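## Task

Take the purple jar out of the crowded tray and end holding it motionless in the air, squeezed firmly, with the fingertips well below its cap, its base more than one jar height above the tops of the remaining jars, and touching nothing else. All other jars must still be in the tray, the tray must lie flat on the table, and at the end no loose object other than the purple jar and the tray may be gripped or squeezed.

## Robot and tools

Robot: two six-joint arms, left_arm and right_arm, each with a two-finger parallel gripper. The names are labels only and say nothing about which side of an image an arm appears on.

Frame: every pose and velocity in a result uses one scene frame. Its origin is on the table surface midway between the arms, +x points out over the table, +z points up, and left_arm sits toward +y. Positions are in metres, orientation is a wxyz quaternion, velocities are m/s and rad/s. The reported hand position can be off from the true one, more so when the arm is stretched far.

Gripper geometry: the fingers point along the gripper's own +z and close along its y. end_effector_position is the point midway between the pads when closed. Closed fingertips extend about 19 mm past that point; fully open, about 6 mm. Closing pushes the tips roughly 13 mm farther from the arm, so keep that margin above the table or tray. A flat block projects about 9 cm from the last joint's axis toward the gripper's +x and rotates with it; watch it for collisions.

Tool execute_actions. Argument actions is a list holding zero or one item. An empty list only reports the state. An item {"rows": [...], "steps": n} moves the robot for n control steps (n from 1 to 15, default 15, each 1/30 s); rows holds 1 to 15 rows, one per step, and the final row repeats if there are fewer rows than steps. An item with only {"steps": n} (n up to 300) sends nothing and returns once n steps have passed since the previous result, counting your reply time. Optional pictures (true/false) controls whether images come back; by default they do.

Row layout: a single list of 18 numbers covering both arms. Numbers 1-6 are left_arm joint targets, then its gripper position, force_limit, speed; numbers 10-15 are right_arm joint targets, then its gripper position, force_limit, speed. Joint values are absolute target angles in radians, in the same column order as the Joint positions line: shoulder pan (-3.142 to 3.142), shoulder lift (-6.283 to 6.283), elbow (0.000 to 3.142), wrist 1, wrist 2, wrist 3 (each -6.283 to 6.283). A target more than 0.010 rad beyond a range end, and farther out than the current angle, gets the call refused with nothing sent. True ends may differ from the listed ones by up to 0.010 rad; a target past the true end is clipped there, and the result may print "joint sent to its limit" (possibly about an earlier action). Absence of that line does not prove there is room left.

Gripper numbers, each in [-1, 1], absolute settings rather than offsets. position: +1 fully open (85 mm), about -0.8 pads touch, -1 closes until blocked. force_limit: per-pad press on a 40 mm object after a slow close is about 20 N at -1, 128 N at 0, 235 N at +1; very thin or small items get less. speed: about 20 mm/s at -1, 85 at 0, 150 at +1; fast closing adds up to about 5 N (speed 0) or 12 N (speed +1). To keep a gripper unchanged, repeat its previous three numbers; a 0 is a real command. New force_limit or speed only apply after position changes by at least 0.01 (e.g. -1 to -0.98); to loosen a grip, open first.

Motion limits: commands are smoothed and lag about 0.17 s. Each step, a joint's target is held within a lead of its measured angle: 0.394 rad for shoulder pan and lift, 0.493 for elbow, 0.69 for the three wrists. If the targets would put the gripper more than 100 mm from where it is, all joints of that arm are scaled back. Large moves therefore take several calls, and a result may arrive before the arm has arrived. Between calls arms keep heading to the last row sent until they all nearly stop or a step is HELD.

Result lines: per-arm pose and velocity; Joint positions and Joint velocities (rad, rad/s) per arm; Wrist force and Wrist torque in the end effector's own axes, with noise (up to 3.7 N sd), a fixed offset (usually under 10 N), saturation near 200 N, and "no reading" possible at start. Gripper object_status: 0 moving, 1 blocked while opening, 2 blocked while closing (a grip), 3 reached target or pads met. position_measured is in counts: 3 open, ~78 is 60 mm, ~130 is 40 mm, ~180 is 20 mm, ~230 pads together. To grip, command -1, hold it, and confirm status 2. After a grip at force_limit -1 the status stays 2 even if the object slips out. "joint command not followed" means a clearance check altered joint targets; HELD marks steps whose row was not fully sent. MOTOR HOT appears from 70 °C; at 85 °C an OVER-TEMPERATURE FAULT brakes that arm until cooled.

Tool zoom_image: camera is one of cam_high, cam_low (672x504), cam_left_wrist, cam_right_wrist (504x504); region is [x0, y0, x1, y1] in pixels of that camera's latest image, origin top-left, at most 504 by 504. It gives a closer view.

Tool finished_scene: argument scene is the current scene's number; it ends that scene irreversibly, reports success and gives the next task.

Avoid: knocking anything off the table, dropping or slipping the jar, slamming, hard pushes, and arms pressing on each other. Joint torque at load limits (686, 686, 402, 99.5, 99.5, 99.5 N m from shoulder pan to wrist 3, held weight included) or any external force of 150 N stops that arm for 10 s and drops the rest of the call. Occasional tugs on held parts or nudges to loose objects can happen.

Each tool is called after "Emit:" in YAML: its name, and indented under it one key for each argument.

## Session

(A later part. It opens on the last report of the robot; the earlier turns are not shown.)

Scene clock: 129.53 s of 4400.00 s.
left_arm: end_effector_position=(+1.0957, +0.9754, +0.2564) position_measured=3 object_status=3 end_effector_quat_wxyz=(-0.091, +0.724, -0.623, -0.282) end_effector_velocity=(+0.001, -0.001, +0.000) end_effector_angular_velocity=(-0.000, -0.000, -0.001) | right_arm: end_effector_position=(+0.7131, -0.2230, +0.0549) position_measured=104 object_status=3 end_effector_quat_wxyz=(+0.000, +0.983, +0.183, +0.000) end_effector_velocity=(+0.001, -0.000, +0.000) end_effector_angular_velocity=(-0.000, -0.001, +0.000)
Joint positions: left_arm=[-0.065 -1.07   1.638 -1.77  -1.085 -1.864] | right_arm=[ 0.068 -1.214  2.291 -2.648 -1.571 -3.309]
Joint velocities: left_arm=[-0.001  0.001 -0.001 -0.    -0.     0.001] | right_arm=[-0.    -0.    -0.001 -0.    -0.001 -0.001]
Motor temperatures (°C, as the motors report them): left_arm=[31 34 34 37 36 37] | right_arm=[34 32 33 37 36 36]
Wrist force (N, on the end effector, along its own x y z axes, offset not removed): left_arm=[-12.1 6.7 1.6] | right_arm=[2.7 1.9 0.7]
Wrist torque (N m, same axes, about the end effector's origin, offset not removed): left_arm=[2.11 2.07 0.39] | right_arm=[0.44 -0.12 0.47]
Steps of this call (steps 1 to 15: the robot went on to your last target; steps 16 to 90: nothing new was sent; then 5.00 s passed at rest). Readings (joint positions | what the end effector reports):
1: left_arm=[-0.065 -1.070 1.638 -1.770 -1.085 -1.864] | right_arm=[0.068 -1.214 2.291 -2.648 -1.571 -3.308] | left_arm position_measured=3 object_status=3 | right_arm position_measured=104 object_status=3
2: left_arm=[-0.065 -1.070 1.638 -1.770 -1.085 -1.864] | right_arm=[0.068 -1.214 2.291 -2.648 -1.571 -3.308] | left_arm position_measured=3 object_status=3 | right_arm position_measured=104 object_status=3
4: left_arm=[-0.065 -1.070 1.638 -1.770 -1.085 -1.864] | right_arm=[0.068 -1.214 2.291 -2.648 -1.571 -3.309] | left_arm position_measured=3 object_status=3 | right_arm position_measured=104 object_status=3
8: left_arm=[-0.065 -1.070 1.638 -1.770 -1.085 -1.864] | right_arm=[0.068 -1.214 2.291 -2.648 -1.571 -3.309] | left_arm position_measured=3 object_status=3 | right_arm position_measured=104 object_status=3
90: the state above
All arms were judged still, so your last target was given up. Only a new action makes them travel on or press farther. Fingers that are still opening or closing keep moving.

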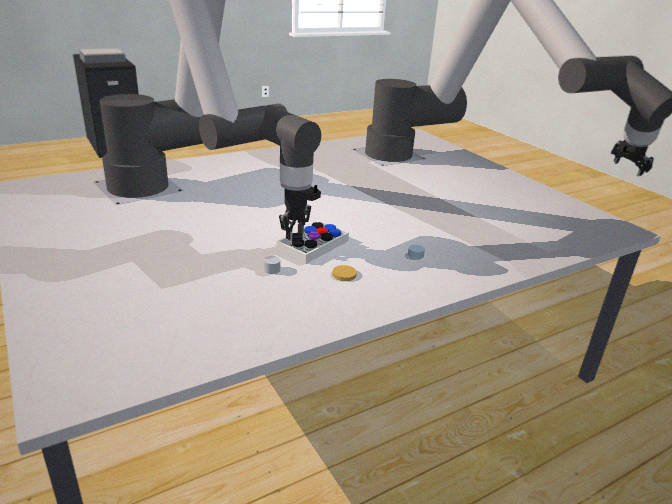

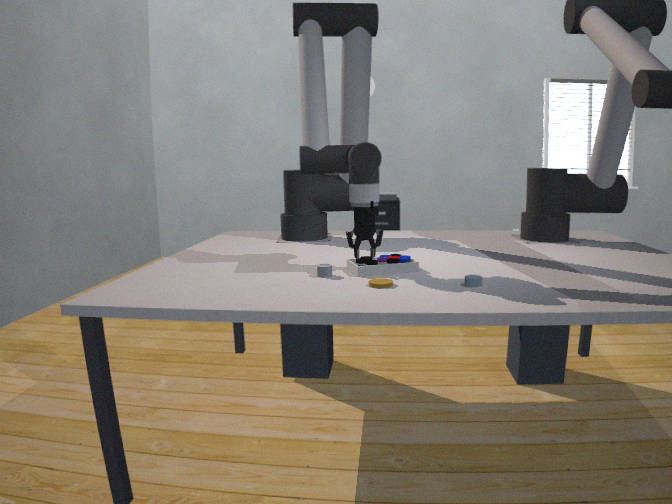

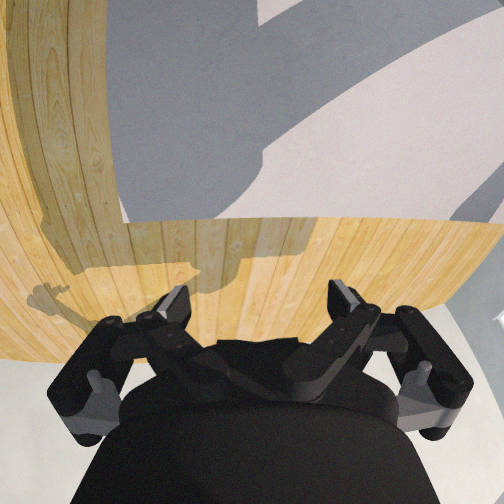

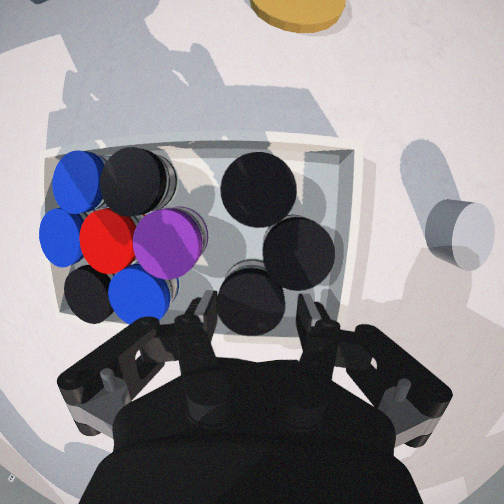

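Emit:
execute_actions:
  actions:
    - {"rows":[[-0.065,-1.07,1.638,-1.77,-1.085,-1.864,1,0,0,0.0695,-1.248,2.283,-2.606,-1.571,-3.309,0.2,0,-0.5]],"steps":15}
  pictures: false

Emit:
execute_actions:
  actions:
    - {"rows":[[-0.065,-1.07,1.638,-1.77,-1.085,-1.864,1,0,0,0.1249,-1.2111,2.2228,-2.5825,-1.571,-4.82,0.2,0,-0.5]],"steps":15}
  pictures: false

Emit:
execute_actions:
  actions:
    - {"steps":40}

Scene clock: 138.57 s of 4400.00 s.
left_arm: end_effector_position=(+1.0957, +0.9754, +0.2564) position_measured=3 object_status=3 end_effector_quat_wxyz=(-0.091, +0.724, -0.623, -0.282) end_effector_velocity=(-0.002, +0.000, -0.002) end_effector_angular_velocity=(+0.000, +0.003, +0.001) | right_arm: end_effector_position=(+0.7119, -0.2219, +0.0789) position_measured=104 object_status=3 end_effector_quat_wxyz=(+0.000, +0.983, +0.184, +0.000) end_effector_velocity=(-0.001, +0.000, +0.007) end_effector_angular_velocity=(-0.000, +0.001, +0.002)
Joint positions: left_arm=[-0.065 -1.07   1.638 -1.77  -1.085 -1.864] | right_arm=[ 0.069 -1.247  2.283 -2.607 -1.571 -3.309]
Joint velocities: left_arm=[ 0.     0.     0.003  0.    -0.    -0.   ] | right_arm=[ 0.001 -0.009 -0.002  0.012 -0.    -0.001]
Motor temperatures (°C, as the motors report them): left_arm=[31 34 34 37 36 37] | right_arm=[34 32 33 37 36 36]
Wrist force (N, on the end effector, along its own x y z axes, offset not removed): left_arm=[-7.4 4.1 0.9] | right_arm=[1.1 2.1 0.3]
Wrist torque (N m, same axes, about the end effector's origin, offset not removed): left_arm=[1.49 1.04 0.33] | right_arm=[0.38 0.34 0.69]
Steps of this call (steps 1 to 90: nothing new was sent; then 5.53 s passed at rest; steps 91 to 105: all 15 steps of this action). Readings (joint positions | what the end effector reports):
91: left_arm=[-0.065 -1.070 1.638 -1.770 -1.085 -1.864] | right_arm=[0.068 -1.214 2.291 -2.648 -1.571 -3.309] | left_arm position_measured=3 object_status=3 | right_arm position_measured=104 object_status=3
92: left_arm=[-0.065 -1.070 1.638 -1.770 -1.085 -1.864] | right_arm=[0.068 -1.216 2.291 -2.646 -1.571 -3.309] | left_arm position_measured=3 object_status=3 | right_arm position_measured=104 object_status=3
94: left_arm=[-0.065 -1.070 1.638 -1.770 -1.085 -1.864] | right_arm=[0.068 -1.227 2.288 -2.632 -1.571 -3.309] | left_arm position_measured=3 object_status=3 | right_arm position_measured=104 object_status=3
98: left_arm=[-0.065 -1.070 1.638 -1.770 -1.085 -1.864] | right_arm=[0.069 -1.241 2.285 -2.615 -1.571 -3.309] | left_arm position_measured=3 object_status=3 | right_arm position_measured=104 object_status=3
105: the state above

Scene clock: 139.07 s of 4400.00 s.
left_arm: end_effector_position=(+1.0957, +0.9754, +0.2564) position_measured=3 object_status=3 end_effector_quat_wxyz=(-0.091, +0.724, -0.623, -0.282) end_effector_velocity=(-0.000, +0.001, -0.001) end_effector_angular_velocity=(+0.000, +0.001, +0.001) | right_arm: end_effector_position=(+0.7330, -0.1715, +0.0780) position_measured=104 object_status=3 end_effector_quat_wxyz=(+0.000, +0.764, +0.645, -0.000) end_effector_velocity=(+0.005, +0.015, -0.001) end_effector_angular_velocity=(-0.000, +0.000, +2.820)
Joint positions: left_arm=[-0.065 -1.07   1.638 -1.77  -1.085 -1.864] | right_arm=[ 0.123 -1.212  2.225 -2.583 -1.571 -4.288]
Joint velocities: left_arm=[ 0.001  0.001  0.    -0.     0.    -0.   ] | right_arm=[ 0.015  0.01  -0.016  0.006 -0.    -2.804]
Motor temperatures (°C, as the motors report them): left_arm=[31 34 34 37 36 37] | right_arm=[34 32 33 37 36 36]
Wrist force (N, on the end effector, along its own x y z axes, offset not removed): left_arm=[-10.7 2.6 1.5] | right_arm=[-0.3 3.0 0.0]
Wrist torque (N m, same axes, about the end effector's origin, offset not removed): left_arm=[1.13 1.64 0.19] | right_arm=[0.55 0.64 0.67]
Steps of this call (steps 1 to 15: all 15 steps of this action). Readings (joint positions | what the end effector reports):
1: left_arm=[-0.065 -1.070 1.638 -1.770 -1.085 -1.864] | right_arm=[0.069 -1.247 2.283 -2.607 -1.571 -3.309] | left_arm position_measured=3 object_status=3 | right_arm position_measured=104 object_status=3
2: left_arm=[-0.065 -1.070 1.638 -1.770 -1.085 -1.864] | right_arm=[0.072 -1.245 2.281 -2.605 -1.571 -3.311] | left_arm position_measured=3 object_status=3 | right_arm position_measured=104 object_status=3
4: left_arm=[-0.065 -1.070 1.638 -1.770 -1.085 -1.864] | right_arm=[0.090 -1.234 2.261 -2.597 -1.571 -3.357] | left_arm position_measured=3 object_status=3 | right_arm position_measured=104 object_status=3
8: left_arm=[-0.065 -1.070 1.638 -1.770 -1.085 -1.864] | right_arm=[0.113 -1.219 2.236 -2.588 -1.571 -3.629] | left_arm position_measured=3 object_status=3 | right_arm position_measured=104 object_status=3
15: the state above

Scene clock: 140.40 s of 4400.00 s.
left_arm: end_effector_position=(+1.0957, +0.9754, +0.2564) position_measured=3 object_status=3 end_effector_quat_wxyz=(-0.091, +0.724, -0.623, -0.282) end_effector_velocity=(-0.000, -0.001, -0.000) end_effector_angular_velocity=(+0.000, +0.000, -0.001) | right_arm: end_effector_position=(+0.7337, -0.1696, +0.0779) position_measured=104 object_status=3 end_effector_quat_wxyz=(+0.000, +0.567, +0.824, -0.000) end_effector_velocity=(-0.000, -0.000, -0.000) end_effector_angular_velocity=(-0.001, +0.000, +0.000)
Joint positions: left_arm=[-0.065 -1.07   1.638 -1.77  -1.085 -1.864] | right_arm=[ 0.125 -1.211  2.223 -2.582 -1.571 -4.82 ]
Joint velocities: left_arm=[-0.001 -0.     0.001 -0.     0.    -0.   ] | right_arm=[ 0.     0.     0.     0.    -0.001 -0.   ]
Motor temperatures (°C, as the motors report them): left_arm=[31 34 34 37 36 37] | right_arm=[34 32 33 37 36 36]
Wrist force (N, on the end effector, along its own x y z axes, offset not removed): left_arm=[-10.5 4.2 0.7] | right_arm=[-0.8 0.6 -0.2]
Wrist torque (N m, same axes, about the end effector's origin, offset not removed): left_arm=[1.70 1.58 0.31] | right_arm=[0.18 0.62 0.54]
Steps of this call (steps 1 to 40: the robot went on to your last target). Readings (joint positions | what the end effector reports):
1: left_arm=[-0.065 -1.070 1.638 -1.770 -1.085 -1.864] | right_arm=[0.123 -1.212 2.224 -2.583 -1.571 -4.382] | left_arm position_measured=3 object_status=3 | right_arm position_measured=104 object_status=3
2: left_arm=[-0.065 -1.070 1.638 -1.770 -1.085 -1.864] | right_arm=[0.124 -1.212 2.224 -2.583 -1.571 -4.471] | left_arm position_measured=3 object_status=3 | right_arm position_measured=104 object_status=3
4: left_arm=[-0.065 -1.070 1.638 -1.770 -1.085 -1.864] | right_arm=[0.124 -1.212 2.224 -2.583 -1.571 -4.612] | left_arm position_measured=3 object_status=3 | right_arm position_measured=104 object_status=3
8: left_arm=[-0.065 -1.070 1.638 -1.770 -1.085 -1.864] | right_arm=[0.125 -1.211 2.223 -2.583 -1.571 -4.747] | left_arm position_measured=3 object_status=3 | right_arm position_measured=104 object_status=3
40: the state above

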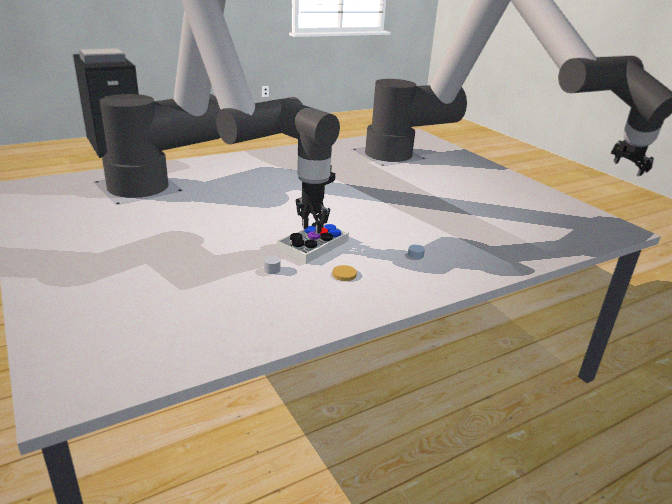

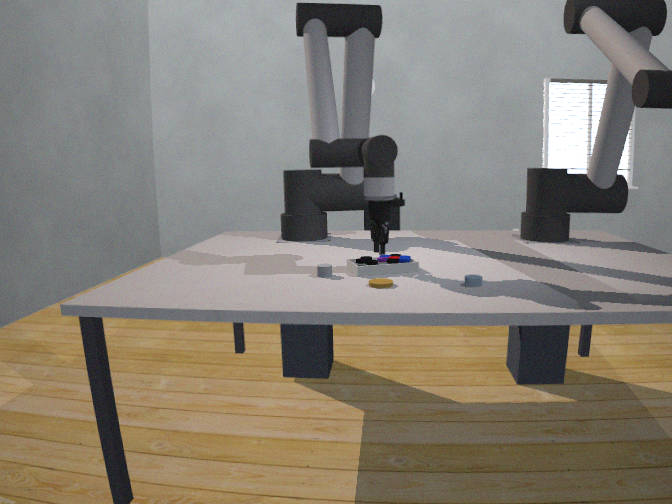

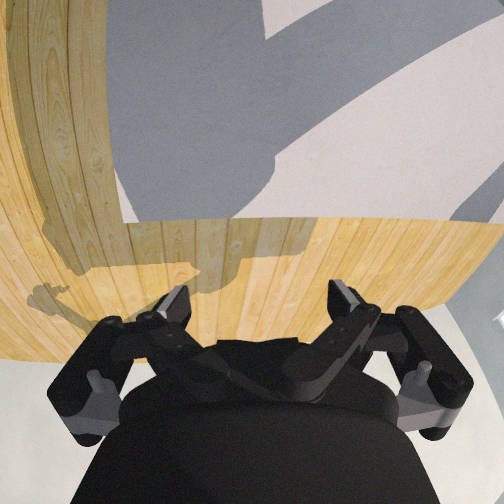

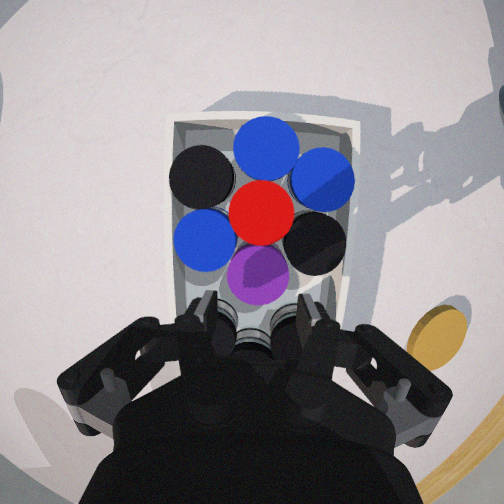

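Centred. Descend to .055.

Emit:
execute_actions:
  actions:
    - {"rows":[[-0.065,-1.07,1.638,-1.77,-1.085,-1.864,1,0,0,0.1249,-1.1845,2.2300,-2.6163,-1.571,-4.82,0.2,0,-0.5]],"steps":15}

Scene clock: 142.87 s of 4400.00 s.
left_arm: end_effector_position=(+1.0957, +0.9754, +0.2564) position_measured=3 object_status=3 end_effector_quat_wxyz=(-0.091, +0.724, -0.623, -0.282) end_effector_velocity=(+0.000, +0.000, +0.002) end_effector_angular_velocity=(-0.001, -0.002, +0.001) | right_arm: end_effector_position=(+0.7340, -0.1695, +0.0576) position_measured=104 object_status=3 end_effector_quat_wxyz=(+0.000, +0.567, +0.824, -0.000) end_effector_velocity=(+0.000, -0.000, -0.005) end_effector_angular_velocity=(-0.000, -0.002, -0.001)
Joint positions: left_arm=[-0.065 -1.07   1.638 -1.77  -1.085 -1.864] | right_arm=[ 0.125 -1.185  2.23  -2.615 -1.571 -4.82 ]
Joint velocities: left_arm=[ 0.001 -0.001 -0.001 -0.    -0.001  0.   ] | right_arm=[-0.     0.007  0.002 -0.011 -0.001  0.   ]
Motor temperatures (°C, as the motors report them): left_arm=[31 34 34 37 36 37] | right_arm=[34 32 33 37 36 36]
Wrist force (N, on the end effector, along its own x y z axes, offset not removed): left_arm=[-12.3 8.7 3.3] | right_arm=[1.7 0.8 3.6]
Wrist torque (N m, same axes, about the end effector's origin, offset not removed): left_arm=[2.45 2.08 0.29] | right_arm=[0.19 0.11 0.57]
Steps of this call (steps 1 to 15: the robot went on to your last target; steps 16 to 59: nothing new was sent; steps 60 to 74: all 15 steps of this action). Readings (joint positions | what the end effector reports):
60: left_arm=[-0.065 -1.070 1.638 -1.770 -1.085 -1.864] | right_arm=[0.125 -1.211 2.223 -2.582 -1.571 -4.820] | left_arm position_measured=3 object_status=3 | right_arm position_measured=104 object_status=3
61: left_arm=[-0.065 -1.070 1.638 -1.770 -1.085 -1.864] | right_arm=[0.125 -1.210 2.223 -2.584 -1.571 -4.820] | left_arm position_measured=3 object_status=3 | right_arm position_measured=104 object_status=3
63: left_arm=[-0.065 -1.070 1.638 -1.770 -1.085 -1.864] | right_arm=[0.125 -1.201 2.225 -2.595 -1.571 -4.820] | left_arm position_measured=3 object_status=3 | right_arm position_measured=104 object_status=3
67: left_arm=[-0.065 -1.070 1.638 -1.770 -1.085 -1.864] | right_arm=[0.125 -1.190 2.228 -2.609 -1.571 -4.820] | left_arm position_measured=3 object_status=3 | right_arm position_measured=104 object_status=3
74: the state above

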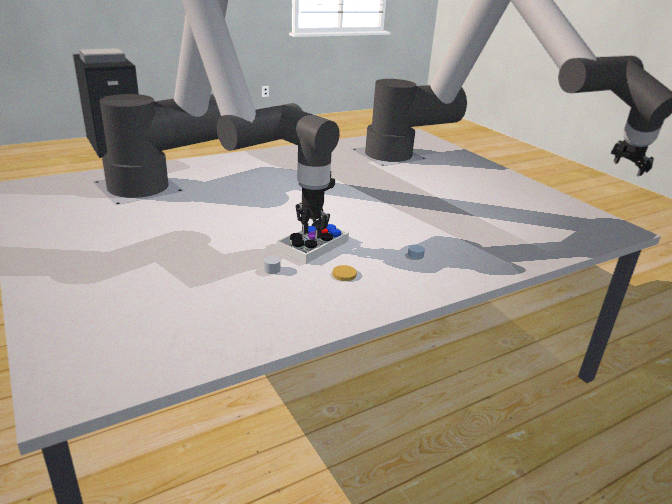

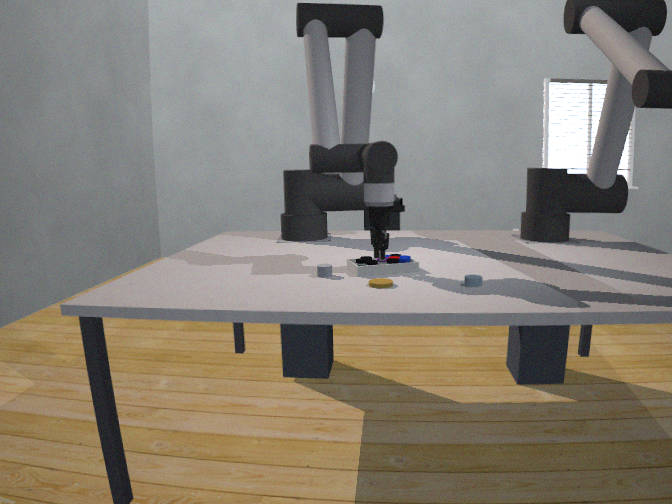

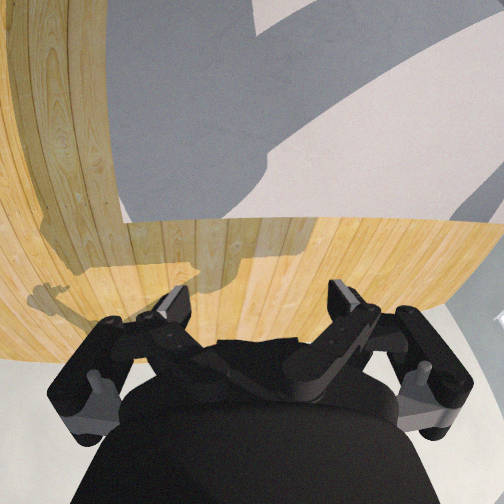

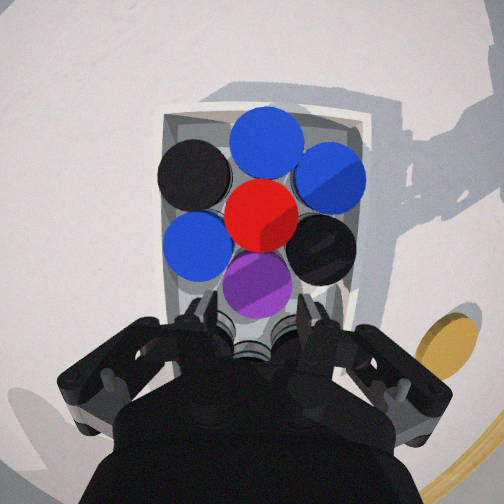

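Clear. Down to .043, then .028.

Emit:
execute_actions:
  actions:
    - {"rows":[[-0.065,-1.07,1.638,-1.77,-1.085,-1.864,1,0,0,0.1249,-1.1667,2.2346,-2.6387,-1.571,-4.82,0.2,0,-0.5]],"steps":15}
  pictures: false

Scene clock: 145.47 s of 4400.00 s.
left_arm: end_effector_position=(+1.0957, +0.9754, +0.2564) position_measured=3 object_status=3 end_effector_quat_wxyz=(-0.091, +0.724, -0.623, -0.282) end_effector_velocity=(-0.000, -0.000, -0.001) end_effector_angular_velocity=(-0.000, +0.001, -0.000) | right_arm: end_effector_position=(+0.7339, -0.1695, +0.0434) position_measured=104 object_status=3 end_effector_quat_wxyz=(+0.000, +0.567, +0.824, -0.000) end_effector_velocity=(+0.000, +0.000, -0.003) end_effector_angular_velocity=(-0.000, -0.001, +0.000)
Joint positions: left_arm=[-0.065 -1.07   1.638 -1.77  -1.085 -1.864] | right_arm=[ 0.125 -1.167  2.234 -2.638 -1.571 -4.82 ]
Joint velocities: left_arm=[-0.     0.     0.001 -0.    -0.    -0.   ] | right_arm=[ 0.     0.005  0.001 -0.007 -0.001  0.   ]
Motor temperatures (°C, as the motors report them): left_arm=[31 34 34 37 36 37] | right_arm=[34 32 33 37 36 36]
Wrist force (N, on the end effector, along its own x y z axes, offset not removed): left_arm=[-8.3 0.9 6.3] | right_arm=[3.5 1.7 0.4]
Wrist torque (N m, same axes, about the end effector's origin, offset not removed): left_arm=[0.99 1.18 0.17] | right_arm=[0.51 -0.17 0.55]
Steps of this call (steps 1 to 15: the robot went on to your last target; steps 16 to 63: nothing new was sent; steps 64 to 78: all 15 steps of this action). Readings (joint positions | what the end effector reports):
64: left_arm=[-0.065 -1.070 1.638 -1.770 -1.085 -1.864] | right_arm=[0.125 -1.184 2.230 -2.616 -1.571 -4.820] | left_arm position_measured=3 object_status=3 | right_arm position_measured=104 object_status=3
65: left_arm=[-0.065 -1.070 1.638 -1.770 -1.085 -1.864] | right_arm=[0.125 -1.183 2.230 -2.618 -1.571 -4.820] | left_arm position_measured=3 object_status=3 | right_arm position_measured=104 object_status=3
67: left_arm=[-0.065 -1.070 1.638 -1.770 -1.085 -1.864] | right_arm=[0.125 -1.177 2.232 -2.625 -1.571 -4.820] | left_arm position_measured=3 object_status=3 | right_arm position_measured=104 object_status=3
71: left_arm=[-0.065 -1.070 1.638 -1.770 -1.085 -1.864] | right_arm=[0.125 -1.170 2.234 -2.634 -1.571 -4.820] | left_arm position_measured=3 object_status=3 | right_arm position_measured=104 object_status=3
78: the state above

Emit:
execute_actions:
  actions:
    - {"rows":[[-0.065,-1.07,1.638,-1.77,-1.085,-1.864,1,0,0,0.129,-1.1475,2.2385,-2.6618,-1.571,-4.82,0.1,0,-0.5]],"steps":15}

Scene clock: 147.60 s of 4400.00 s.
left_arm: end_effector_position=(+1.0957, +0.9754, +0.2564) position_measured=3 object_status=3 end_effector_quat_wxyz=(-0.091, +0.724, -0.623, -0.282) end_effector_velocity=(-0.000, -0.001, -0.001) end_effector_angular_velocity=(+0.000, +0.001, -0.001) | right_arm: end_effector_position=(+0.7326, -0.1664, +0.0288) position_measured=117 object_status=0 end_effector_quat_wxyz=(+0.000, +0.565, +0.825, -0.000) end_effector_velocity=(-0.001, +0.001, -0.004) end_effector_angular_velocity=(-0.001, +0.002, +0.001)
Joint positions: left_arm=[-0.065 -1.07   1.638 -1.77  -1.085 -1.864] | right_arm=[ 0.129 -1.148  2.238 -2.661 -1.571 -4.82 ]
Joint velocities: left_arm=[-0.001  0.     0.001  0.     0.     0.   ] | right_arm=[ 0.001  0.005  0.001 -0.004 -0.001 -0.   ]
Motor temperatures (°C, as the motors report them): left_arm=[31 34 34 37 36 37] | right_arm=[34 32 33 37 36 36]
Wrist force (N, on the end effector, along its own x y z axes, offset not removed): left_arm=[-7.3 0.4 3.6] | right_arm=[2.1 1.9 2.7]
Wrist torque (N m, same axes, about the end effector's origin, offset not removed): left_arm=[0.82 1.12 0.35] | right_arm=[0.38 0.07 0.50]
Steps of this call (steps 1 to 15: the robot went on to your last target; steps 16 to 49: nothing new was sent; steps 50 to 64: all 15 steps of this action). Readings (joint positions | what the end effector reports):
50: left_arm=[-0.065 -1.070 1.638 -1.770 -1.085 -1.864] | right_arm=[0.125 -1.167 2.235 -2.639 -1.571 -4.820] | left_arm position_measured=3 object_status=3 | right_arm position_measured=104 object_status=0
51: left_arm=[-0.065 -1.070 1.638 -1.770 -1.085 -1.864] | right_arm=[0.125 -1.166 2.235 -2.640 -1.571 -4.820] | left_arm position_measured=3 object_status=3 | right_arm position_measured=104 object_status=0
53: left_arm=[-0.065 -1.070 1.638 -1.770 -1.085 -1.864] | right_arm=[0.126 -1.159 2.236 -2.648 -1.571 -4.820] | left_arm position_measured=3 object_status=3 | right_arm position_measured=108 object_status=0
57: left_arm=[-0.065 -1.070 1.638 -1.770 -1.085 -1.864] | right_arm=[0.128 -1.152 2.238 -2.657 -1.571 -4.820] | left_arm position_measured=3 object_status=3 | right_arm position_measured=116 object_status=0
64: the state above

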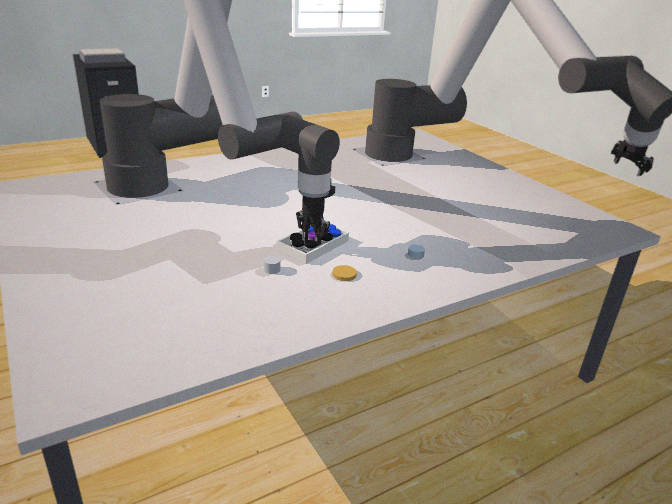

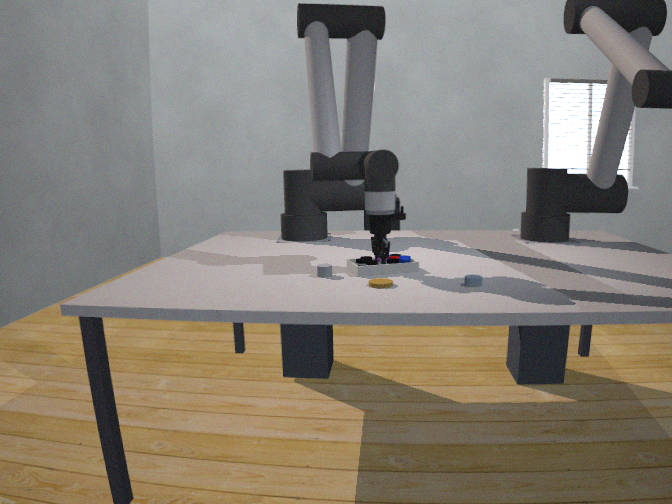

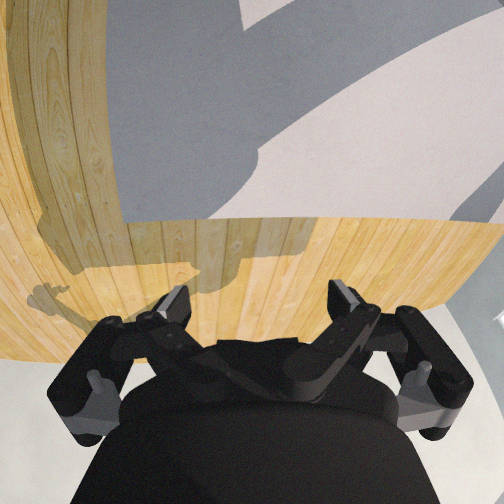

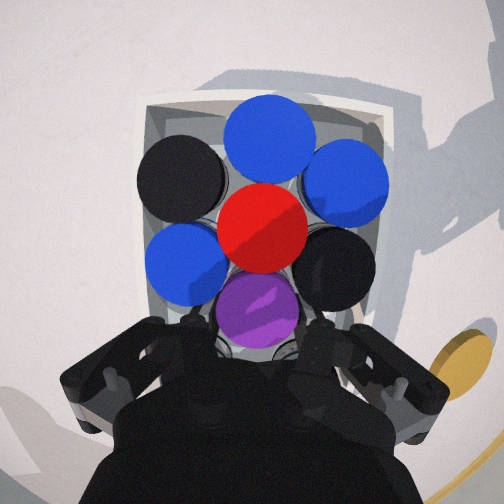

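Emit:
execute_actions:
  actions:
    - {"rows":[[-0.065,-1.07,1.638,-1.77,-1.085,-1.864,1,0,0,0.133,-1.1472,2.238,-2.6616,-1.571,-4.815,0.1,0,-0.5],[-0.065,-1.07,1.638,-1.77,-1.085,-1.864,1,0,0,0.133,-1.1472,2.238,-2.6616,-1.571,-4.815,0.1,0,-0.5],[-0.065,-1.07,1.638,-1.77,-1.085,-1.864,1,0,0,0.137,-1.147,2.2375,-2.6613,-1.571,-4.81,0.1,0,-0.5],[-0.065,-1.07,1.638,-1.77,-1.085,-1.864,1,0,0,0.137,-1.147,2.2375,-2.6613,-1.571,-4.81,0.1,0,-0.5],[-0.065,-1.07,1.638,-1.77,-1.085,-1.864,1,0,0,0.1415,-1.1467,2.237,-2.6611,-1.571,-4.805,0.1,0,-0.5]],"steps":15}

Scene clock: 153.70 s of 4400.00 s.
left_arm: end_effector_position=(+1.0957, +0.9754, +0.2564) position_measured=3 object_status=3 end_effector_quat_wxyz=(-0.091, +0.724, -0.623, -0.282) end_effector_velocity=(-0.001, +0.000, -0.001) end_effector_angular_velocity=(+0.001, +0.002, +0.000) | right_arm: end_effector_position=(+0.7285, -0.1571, +0.0283) position_measured=117 object_status=3 end_effector_quat_wxyz=(+0.000, +0.566, +0.825, -0.000) end_effector_velocity=(-0.001, +0.005, +0.000) end_effector_angular_velocity=(+0.001, -0.000, -0.001)
Joint positions: left_arm=[-0.065 -1.07   1.638 -1.77  -1.085 -1.864] | right_arm=[ 0.141 -1.147  2.237 -2.661 -1.571 -4.806]
Joint velocities: left_arm=[ 0.     0.001  0.001 -0.     0.    -0.   ] | right_arm=[ 0.006  0.    -0.002  0.001  0.001  0.007]
Motor temperatures (°C, as the motors report them): left_arm=[31 34 34 37 36 37] | right_arm=[34 32 33 37 36 36]
Wrist force (N, on the end effector, along its own x y z axes, offset not removed): left_arm=[-11.6 4.0 5.3] | right_arm=[1.6 0.8 1.9]
Wrist torque (N m, same axes, about the end effector's origin, offset not removed): left_arm=[1.48 1.84 0.43] | right_arm=[0.22 -0.12 0.59]
Steps of this call (steps 1 to 15: the robot went on to your last target; steps 16 to 90: nothing new was sent; then 2.60 s passed at rest; steps 91 to 105: all 15 steps of this action). Readings (joint positions | what the end effector reports):
91: left_arm=[-0.065 -1.070 1.638 -1.770 -1.085 -1.864] | right_arm=[0.129 -1.147 2.239 -2.662 -1.571 -4.820] | left_arm position_measured=3 object_status=3 | right_arm position_measured=117 object_status=3
92: left_arm=[-0.065 -1.070 1.638 -1.770 -1.085 -1.864] | right_arm=[0.129 -1.147 2.239 -2.662 -1.571 -4.820] | left_arm position_measured=3 object_status=3 | right_arm position_measured=117 object_status=3
94: left_arm=[-0.065 -1.070 1.638 -1.770 -1.085 -1.864] | right_arm=[0.131 -1.147 2.238 -2.662 -1.571 -4.818] | left_arm position_measured=3 object_status=3 | right_arm position_measured=117 object_status=3
98: left_arm=[-0.065 -1.070 1.638 -1.770 -1.085 -1.864] | right_arm=[0.137 -1.147 2.238 -2.662 -1.571 -4.811] | left_arm position_measured=3 object_status=3 | right_arm position_measured=117 object_status=3
105: the state above

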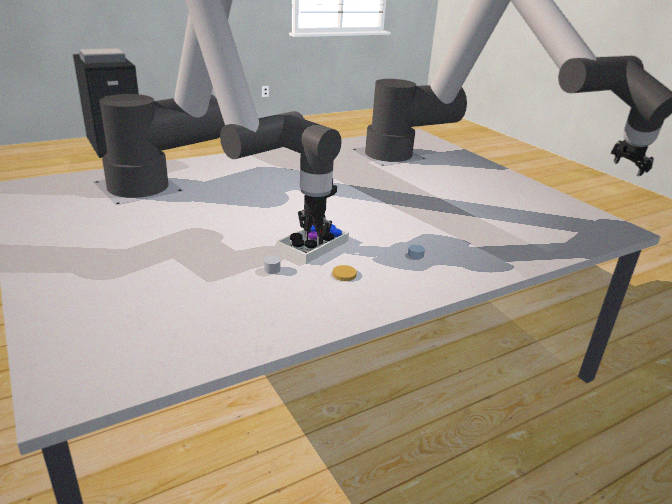

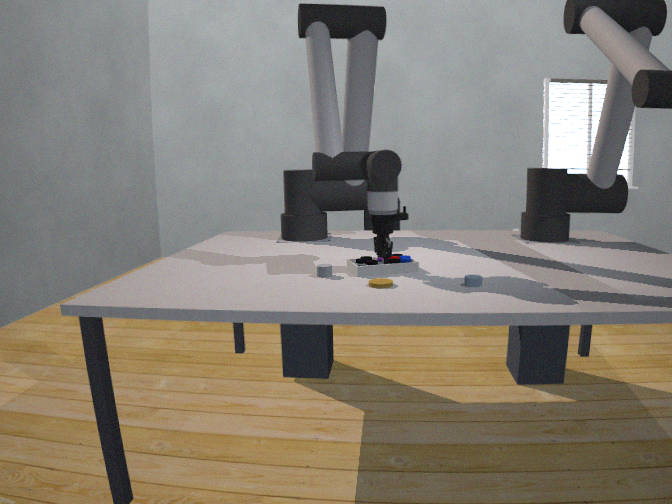

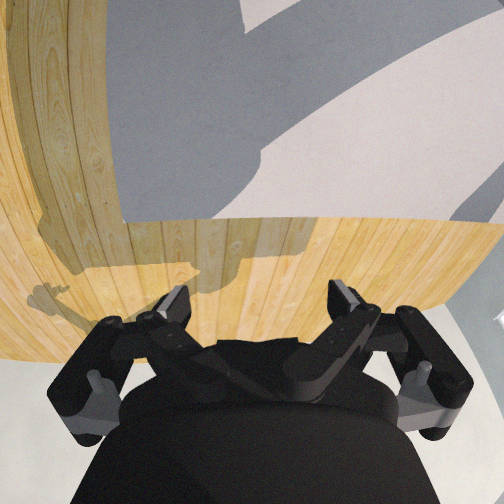

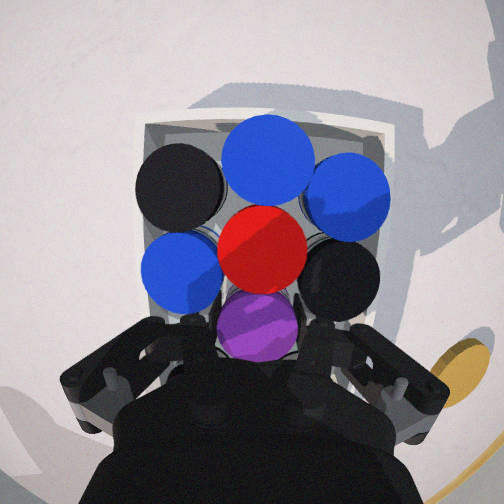

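Slightly more and close.

Emit:
execute_actions:
  actions:
    - {"rows":[[-0.065,-1.07,1.638,-1.77,-1.085,-1.864,1,0,0,0.144,-1.1465,2.2367,-2.661,-1.571,-4.803,0.1,0,-0.5]],"steps":10}
  pictures: false

Emit:
execute_actions:
  actions:
    - {"rows":[[-0.065,-1.07,1.638,-1.77,-1.085,-1.864,1,0,0,0.144,-1.1465,2.2367,-2.661,-1.571,-4.803,-1,1,-0.5]],"steps":15}
  pictures: false

Emit:
execute_actions:
  actions:
    - {"steps":12}
  pictures: false

Emit:
execute_actions:
  actions:
    - {"rows":[[-0.065,-1.07,1.638,-1.77,-1.085,-1.864,1,0,0,0.139,-1.153,2.236,-2.6538,-1.571,-4.803,-1,1,-0.5]],"steps":15}

Scene clock: 159.87 s of 4400.00 s.
left_arm: end_effector_position=(+1.0957, +0.9754, +0.2564) position_measured=3 object_status=3 end_effector_quat_wxyz=(-0.091, +0.724, -0.623, -0.282) end_effector_velocity=(-0.001, -0.001, -0.001) end_effector_angular_velocity=(-0.000, +0.002, -0.002) | right_arm: end_effector_position=(+0.7275, -0.1547, +0.0282) position_measured=117 object_status=3 end_effector_quat_wxyz=(+0.000, +0.566, +0.825, -0.000) end_effector_velocity=(-0.001, +0.002, -0.000) end_effector_angular_velocity=(-0.000, +0.001, +0.001)
Joint positions: left_arm=[-0.065 -1.07   1.638 -1.77  -1.085 -1.864] | right_arm=[ 0.144 -1.147  2.237 -2.661 -1.571 -4.803]
Joint velocities: left_arm=[-0.001 -0.     0.002  0.    -0.     0.001] | right_arm=[ 0.002  0.    -0.     0.001  0.     0.001]
Motor temperatures (°C, as the motors report them): left_arm=[31 34 34 37 36 37] | right_arm=[34 32 33 37 36 36]
Wrist force (N, on the end effector, along its own x y z axes, offset not removed): left_arm=[-9.3 2.3 2.8] | right_arm=[-0.3 -1.4 -1.2]
Wrist torque (N m, same axes, about the end effector's origin, offset not removed): left_arm=[1.18 1.38 0.35] | right_arm=[0.02 0.21 0.60]
Steps of this call (steps 1 to 15: the robot went on to your last target; steps 16 to 90: nothing new was sent; then 2.83 s passed at rest; steps 91 to 100: all 10 steps of this action). Readings (joint positions | what the end effector reports):
91: left_arm=[-0.065 -1.070 1.638 -1.770 -1.085 -1.864] | right_arm=[0.142 -1.147 2.237 -2.661 -1.571 -4.805] | left_arm position_measured=3 object_status=3 | right_arm position_measured=117 object_status=3
92: left_arm=[-0.065 -1.070 1.638 -1.770 -1.085 -1.864] | right_arm=[0.142 -1.147 2.237 -2.661 -1.571 -4.805] | left_arm position_measured=3 object_status=3 | right_arm position_measured=117 object_status=3
94: left_arm=[-0.065 -1.070 1.638 -1.770 -1.085 -1.864] | right_arm=[0.143 -1.147 2.237 -2.661 -1.571 -4.804] | left_arm position_measured=3 object_status=3 | right_arm position_measured=117 object_status=3
98: left_arm=[-0.065 -1.070 1.638 -1.770 -1.085 -1.864] | right_arm=[0.143 -1.147 2.237 -2.661 -1.571 -4.803] | left_arm position_measured=3 object_status=3 | right_arm position_measured=117 object_status=3
100: the state above

Scene clock: 160.37 s of 4400.00 s.
left_arm: end_effector_position=(+1.0957, +0.9754, +0.2564) position_measured=3 object_status=3 end_effector_quat_wxyz=(-0.091, +0.724, -0.623, -0.282) end_effector_velocity=(+0.000, -0.000, -0.000) end_effector_angular_velocity=(+0.000, +0.000, -0.000) | right_arm: end_effector_position=(+0.7275, -0.1544, +0.0284) position_measured=136 object_status=0 end_effector_quat_wxyz=(+0.000, +0.566, +0.825, +0.000) end_effector_velocity=(+0.000, -0.000, +0.000) end_effector_angular_velocity=(-0.001, -0.001, +0.000)
Joint positions: left_arm=[-0.065 -1.07   1.638 -1.77  -1.085 -1.864] | right_arm=[ 0.144 -1.147  2.237 -2.661 -1.571 -4.803]
Joint velocities: left_arm=[-0.     0.    -0.     0.     0.    -0.001] | right_arm=[ 0.     0.     0.    -0.001 -0.001 -0.   ]
Motor temperatures (°C, as the motors report them): left_arm=[31 34 34 37 36 37] | right_arm=[34 32 33 37 36 36]
Wrist force (N, on the end effector, along its own x y z axes, offset not removed): left_arm=[-10.0 6.4 7.3] | right_arm=[-1.7 -24.5 -71.0]
Wrist torque (N m, same axes, about the end effector's origin, offset not removed): left_arm=[1.83 1.54 0.42] | right_arm=[0.78 0.05 0.59]
Steps of this call (steps 1 to 15: all 15 steps of this action). Readings (joint positions | what the end effector reports):
1: left_arm=[-0.065 -1.070 1.638 -1.770 -1.085 -1.864] | right_arm=[0.144 -1.147 2.237 -2.661 -1.571 -4.803] | left_arm position_measured=3 object_status=3 | right_arm position_measured=117 object_status=0
2: left_arm=[-0.065 -1.070 1.638 -1.770 -1.085 -1.864] | right_arm=[0.144 -1.147 2.237 -2.661 -1.571 -4.803] | left_arm position_measured=3 object_status=3 | right_arm position_measured=117 object_status=0
4: left_arm=[-0.065 -1.070 1.638 -1.770 -1.085 -1.864] | right_arm=[0.144 -1.147 2.237 -2.661 -1.571 -4.803] | left_arm position_measured=3 object_status=3 | right_arm position_measured=121 object_status=0
8: left_arm=[-0.065 -1.070 1.638 -1.770 -1.085 -1.864] | right_arm=[0.144 -1.147 2.237 -2.661 -1.571 -4.803] | left_arm position_measured=3 object_status=3 | right_arm position_measured=133 object_status=0
15: the state above

Scene clock: 160.77 s of 4400.00 s.
left_arm: end_effector_position=(+1.0957, +0.9754, +0.2564) position_measured=3 object_status=3 end_effector_quat_wxyz=(-0.091, +0.724, -0.623, -0.282) end_effector_velocity=(+0.001, -0.000, -0.000) end_effector_angular_velocity=(+0.000, -0.000, -0.000) | right_arm: end_effector_position=(+0.7275, -0.1544, +0.0284) position_measured=136 object_status=2 end_effector_quat_wxyz=(+0.000, +0.566, +0.825, +0.000) end_effector_velocity=(+0.002, +0.000, +0.001) end_effector_angular_velocity=(+0.000, -0.002, +0.001)
Joint positions: left_arm=[-0.065 -1.07   1.638 -1.77  -1.085 -1.864] | right_arm=[ 0.144 -1.147  2.237 -2.661 -1.571 -4.803]
Joint velocities: left_arm=[-0.     0.001 -0.001 -0.     0.    -0.   ] | right_arm=[-0.     0.    -0.001 -0.001 -0.    -0.001]
Motor temperatures (°C, as the motors report them): left_arm=[31 34 34 37 36 37] | right_arm=[34 32 33 37 36 36]
Wrist force (N, on the end effector, along its own x y z axes, offset not removed): left_arm=[-7.6 2.6 3.5] | right_arm=[-4.9 -24.4 -71.7]
Wrist torque (N m, same axes, about the end effector's origin, offset not removed): left_arm=[1.23 1.19 0.24] | right_arm=[0.70 0.52 0.62]
Steps of this call (steps 1 to 12: the robot went on to your last target). Readings (joint positions | what the end effector reports):
1: left_arm=[-0.065 -1.070 1.638 -1.770 -1.085 -1.864] | right_arm=[0.144 -1.147 2.237 -2.661 -1.571 -4.803] | left_arm position_measured=3 object_status=3 | right_arm position_measured=136 object_status=2
2: left_arm=[-0.065 -1.070 1.638 -1.770 -1.085 -1.864] | right_arm=[0.144 -1.147 2.237 -2.661 -1.571 -4.803] | left_arm position_measured=3 object_status=3 | right_arm position_measured=136 object_status=2
4: left_arm=[-0.065 -1.070 1.638 -1.770 -1.085 -1.864] | right_arm=[0.144 -1.147 2.237 -2.661 -1.571 -4.803] | left_arm position_measured=3 object_status=3 | right_arm position_measured=136 object_status=2
8: left_arm=[-0.065 -1.070 1.638 -1.770 -1.085 -1.864] | right_arm=[0.144 -1.147 2.237 -2.661 -1.571 -4.803] | left_arm position_measured=3 object_status=3 | right_arm position_measured=136 object_status=2
12: the state above

Scene clock: 161.27 s of 4400.00 s.
left_arm: end_effector_position=(+1.0957, +0.9754, +0.2564) position_measured=3 object_status=3 end_effector_quat_wxyz=(-0.091, +0.724, -0.623, -0.282) end_effector_velocity=(+0.001, +0.001, +0.001) end_effector_angular_velocity=(+0.000, -0.001, +0.001) | right_arm: end_effector_position=(+0.7289, -0.1583, +0.0326) position_measured=137 object_status=2 end_effector_quat_wxyz=(-0.000, +0.568, +0.823, -0.000) end_effector_velocity=(+0.000, -0.002, +0.001) end_effector_angular_velocity=(-0.001, -0.000, -0.001)
Joint positions: left_arm=[-0.065 -1.07   1.638 -1.77  -1.085 -1.864] | right_arm=[ 0.139 -1.153  2.236 -2.654 -1.571 -4.803]
Joint velocities: left_arm=[ 0.001 -0.    -0.001  0.     0.    -0.   ] | right_arm=[-0.002 -0.002  0.001  0.001 -0.001 -0.   ]
Motor temperatures (°C, as the motors report them): left_arm=[31 34 34 37 36 37] | right_arm=[34 32 33 37 36 36]
Wrist force (N, on the end effector, along its own x y z axes, offset not removed): left_arm=[-8.7 8.6 1.8] | right_arm=[0.0 0.4 2.0]
Wrist torque (N m, same axes, about the end effector's origin, offset not removed): left_arm=[2.30 1.33 0.42] | right_arm=[0.27 0.53 0.59]
Steps of this call (steps 1 to 15: all 15 steps of this action). Readings (joint positions | what the end effector reports):
1: left_arm=[-0.065 -1.070 1.638 -1.770 -1.085 -1.864] | right_arm=[0.144 -1.147 2.237 -2.661 -1.571 -4.803] | left_arm position_measured=3 object_status=3 | right_arm position_measured=136 object_status=2
2: left_arm=[-0.065 -1.070 1.638 -1.770 -1.085 -1.864] | right_arm=[0.144 -1.147 2.237 -2.661 -1.571 -4.803] | left_arm position_measured=3 object_status=3 | right_arm position_measured=136 object_status=2
4: left_arm=[-0.065 -1.070 1.638 -1.770 -1.085 -1.864] | right_arm=[0.142 -1.149 2.237 -2.658 -1.571 -4.803] | left_arm position_measured=3 object_status=3 | right_arm position_measured=137 object_status=2
8: left_arm=[-0.065 -1.070 1.638 -1.770 -1.085 -1.864] | right_arm=[0.140 -1.151 2.236 -2.655 -1.571 -4.803] | left_arm position_measured=3 object_status=3 | right_arm position_measured=137 object_status=2
15: the state above

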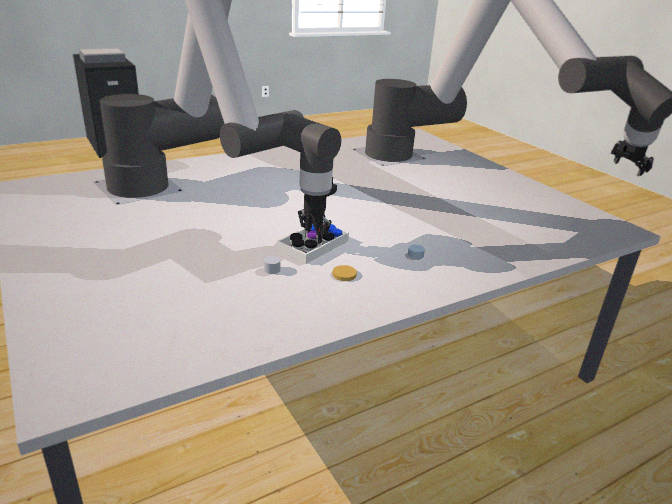

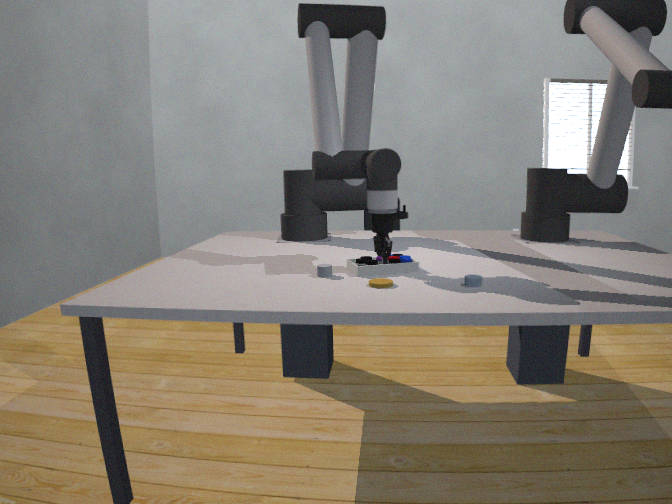

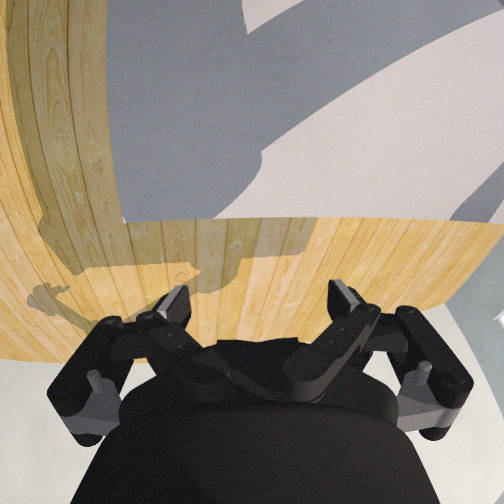

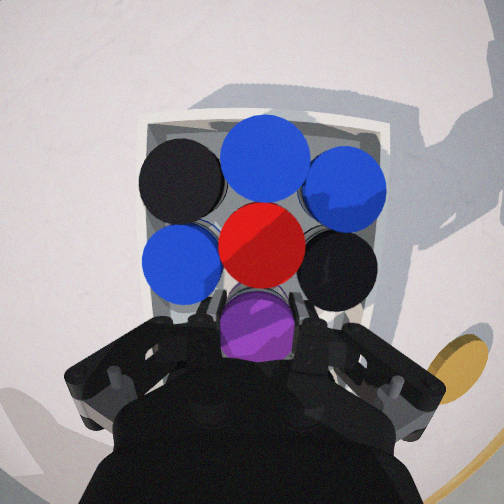

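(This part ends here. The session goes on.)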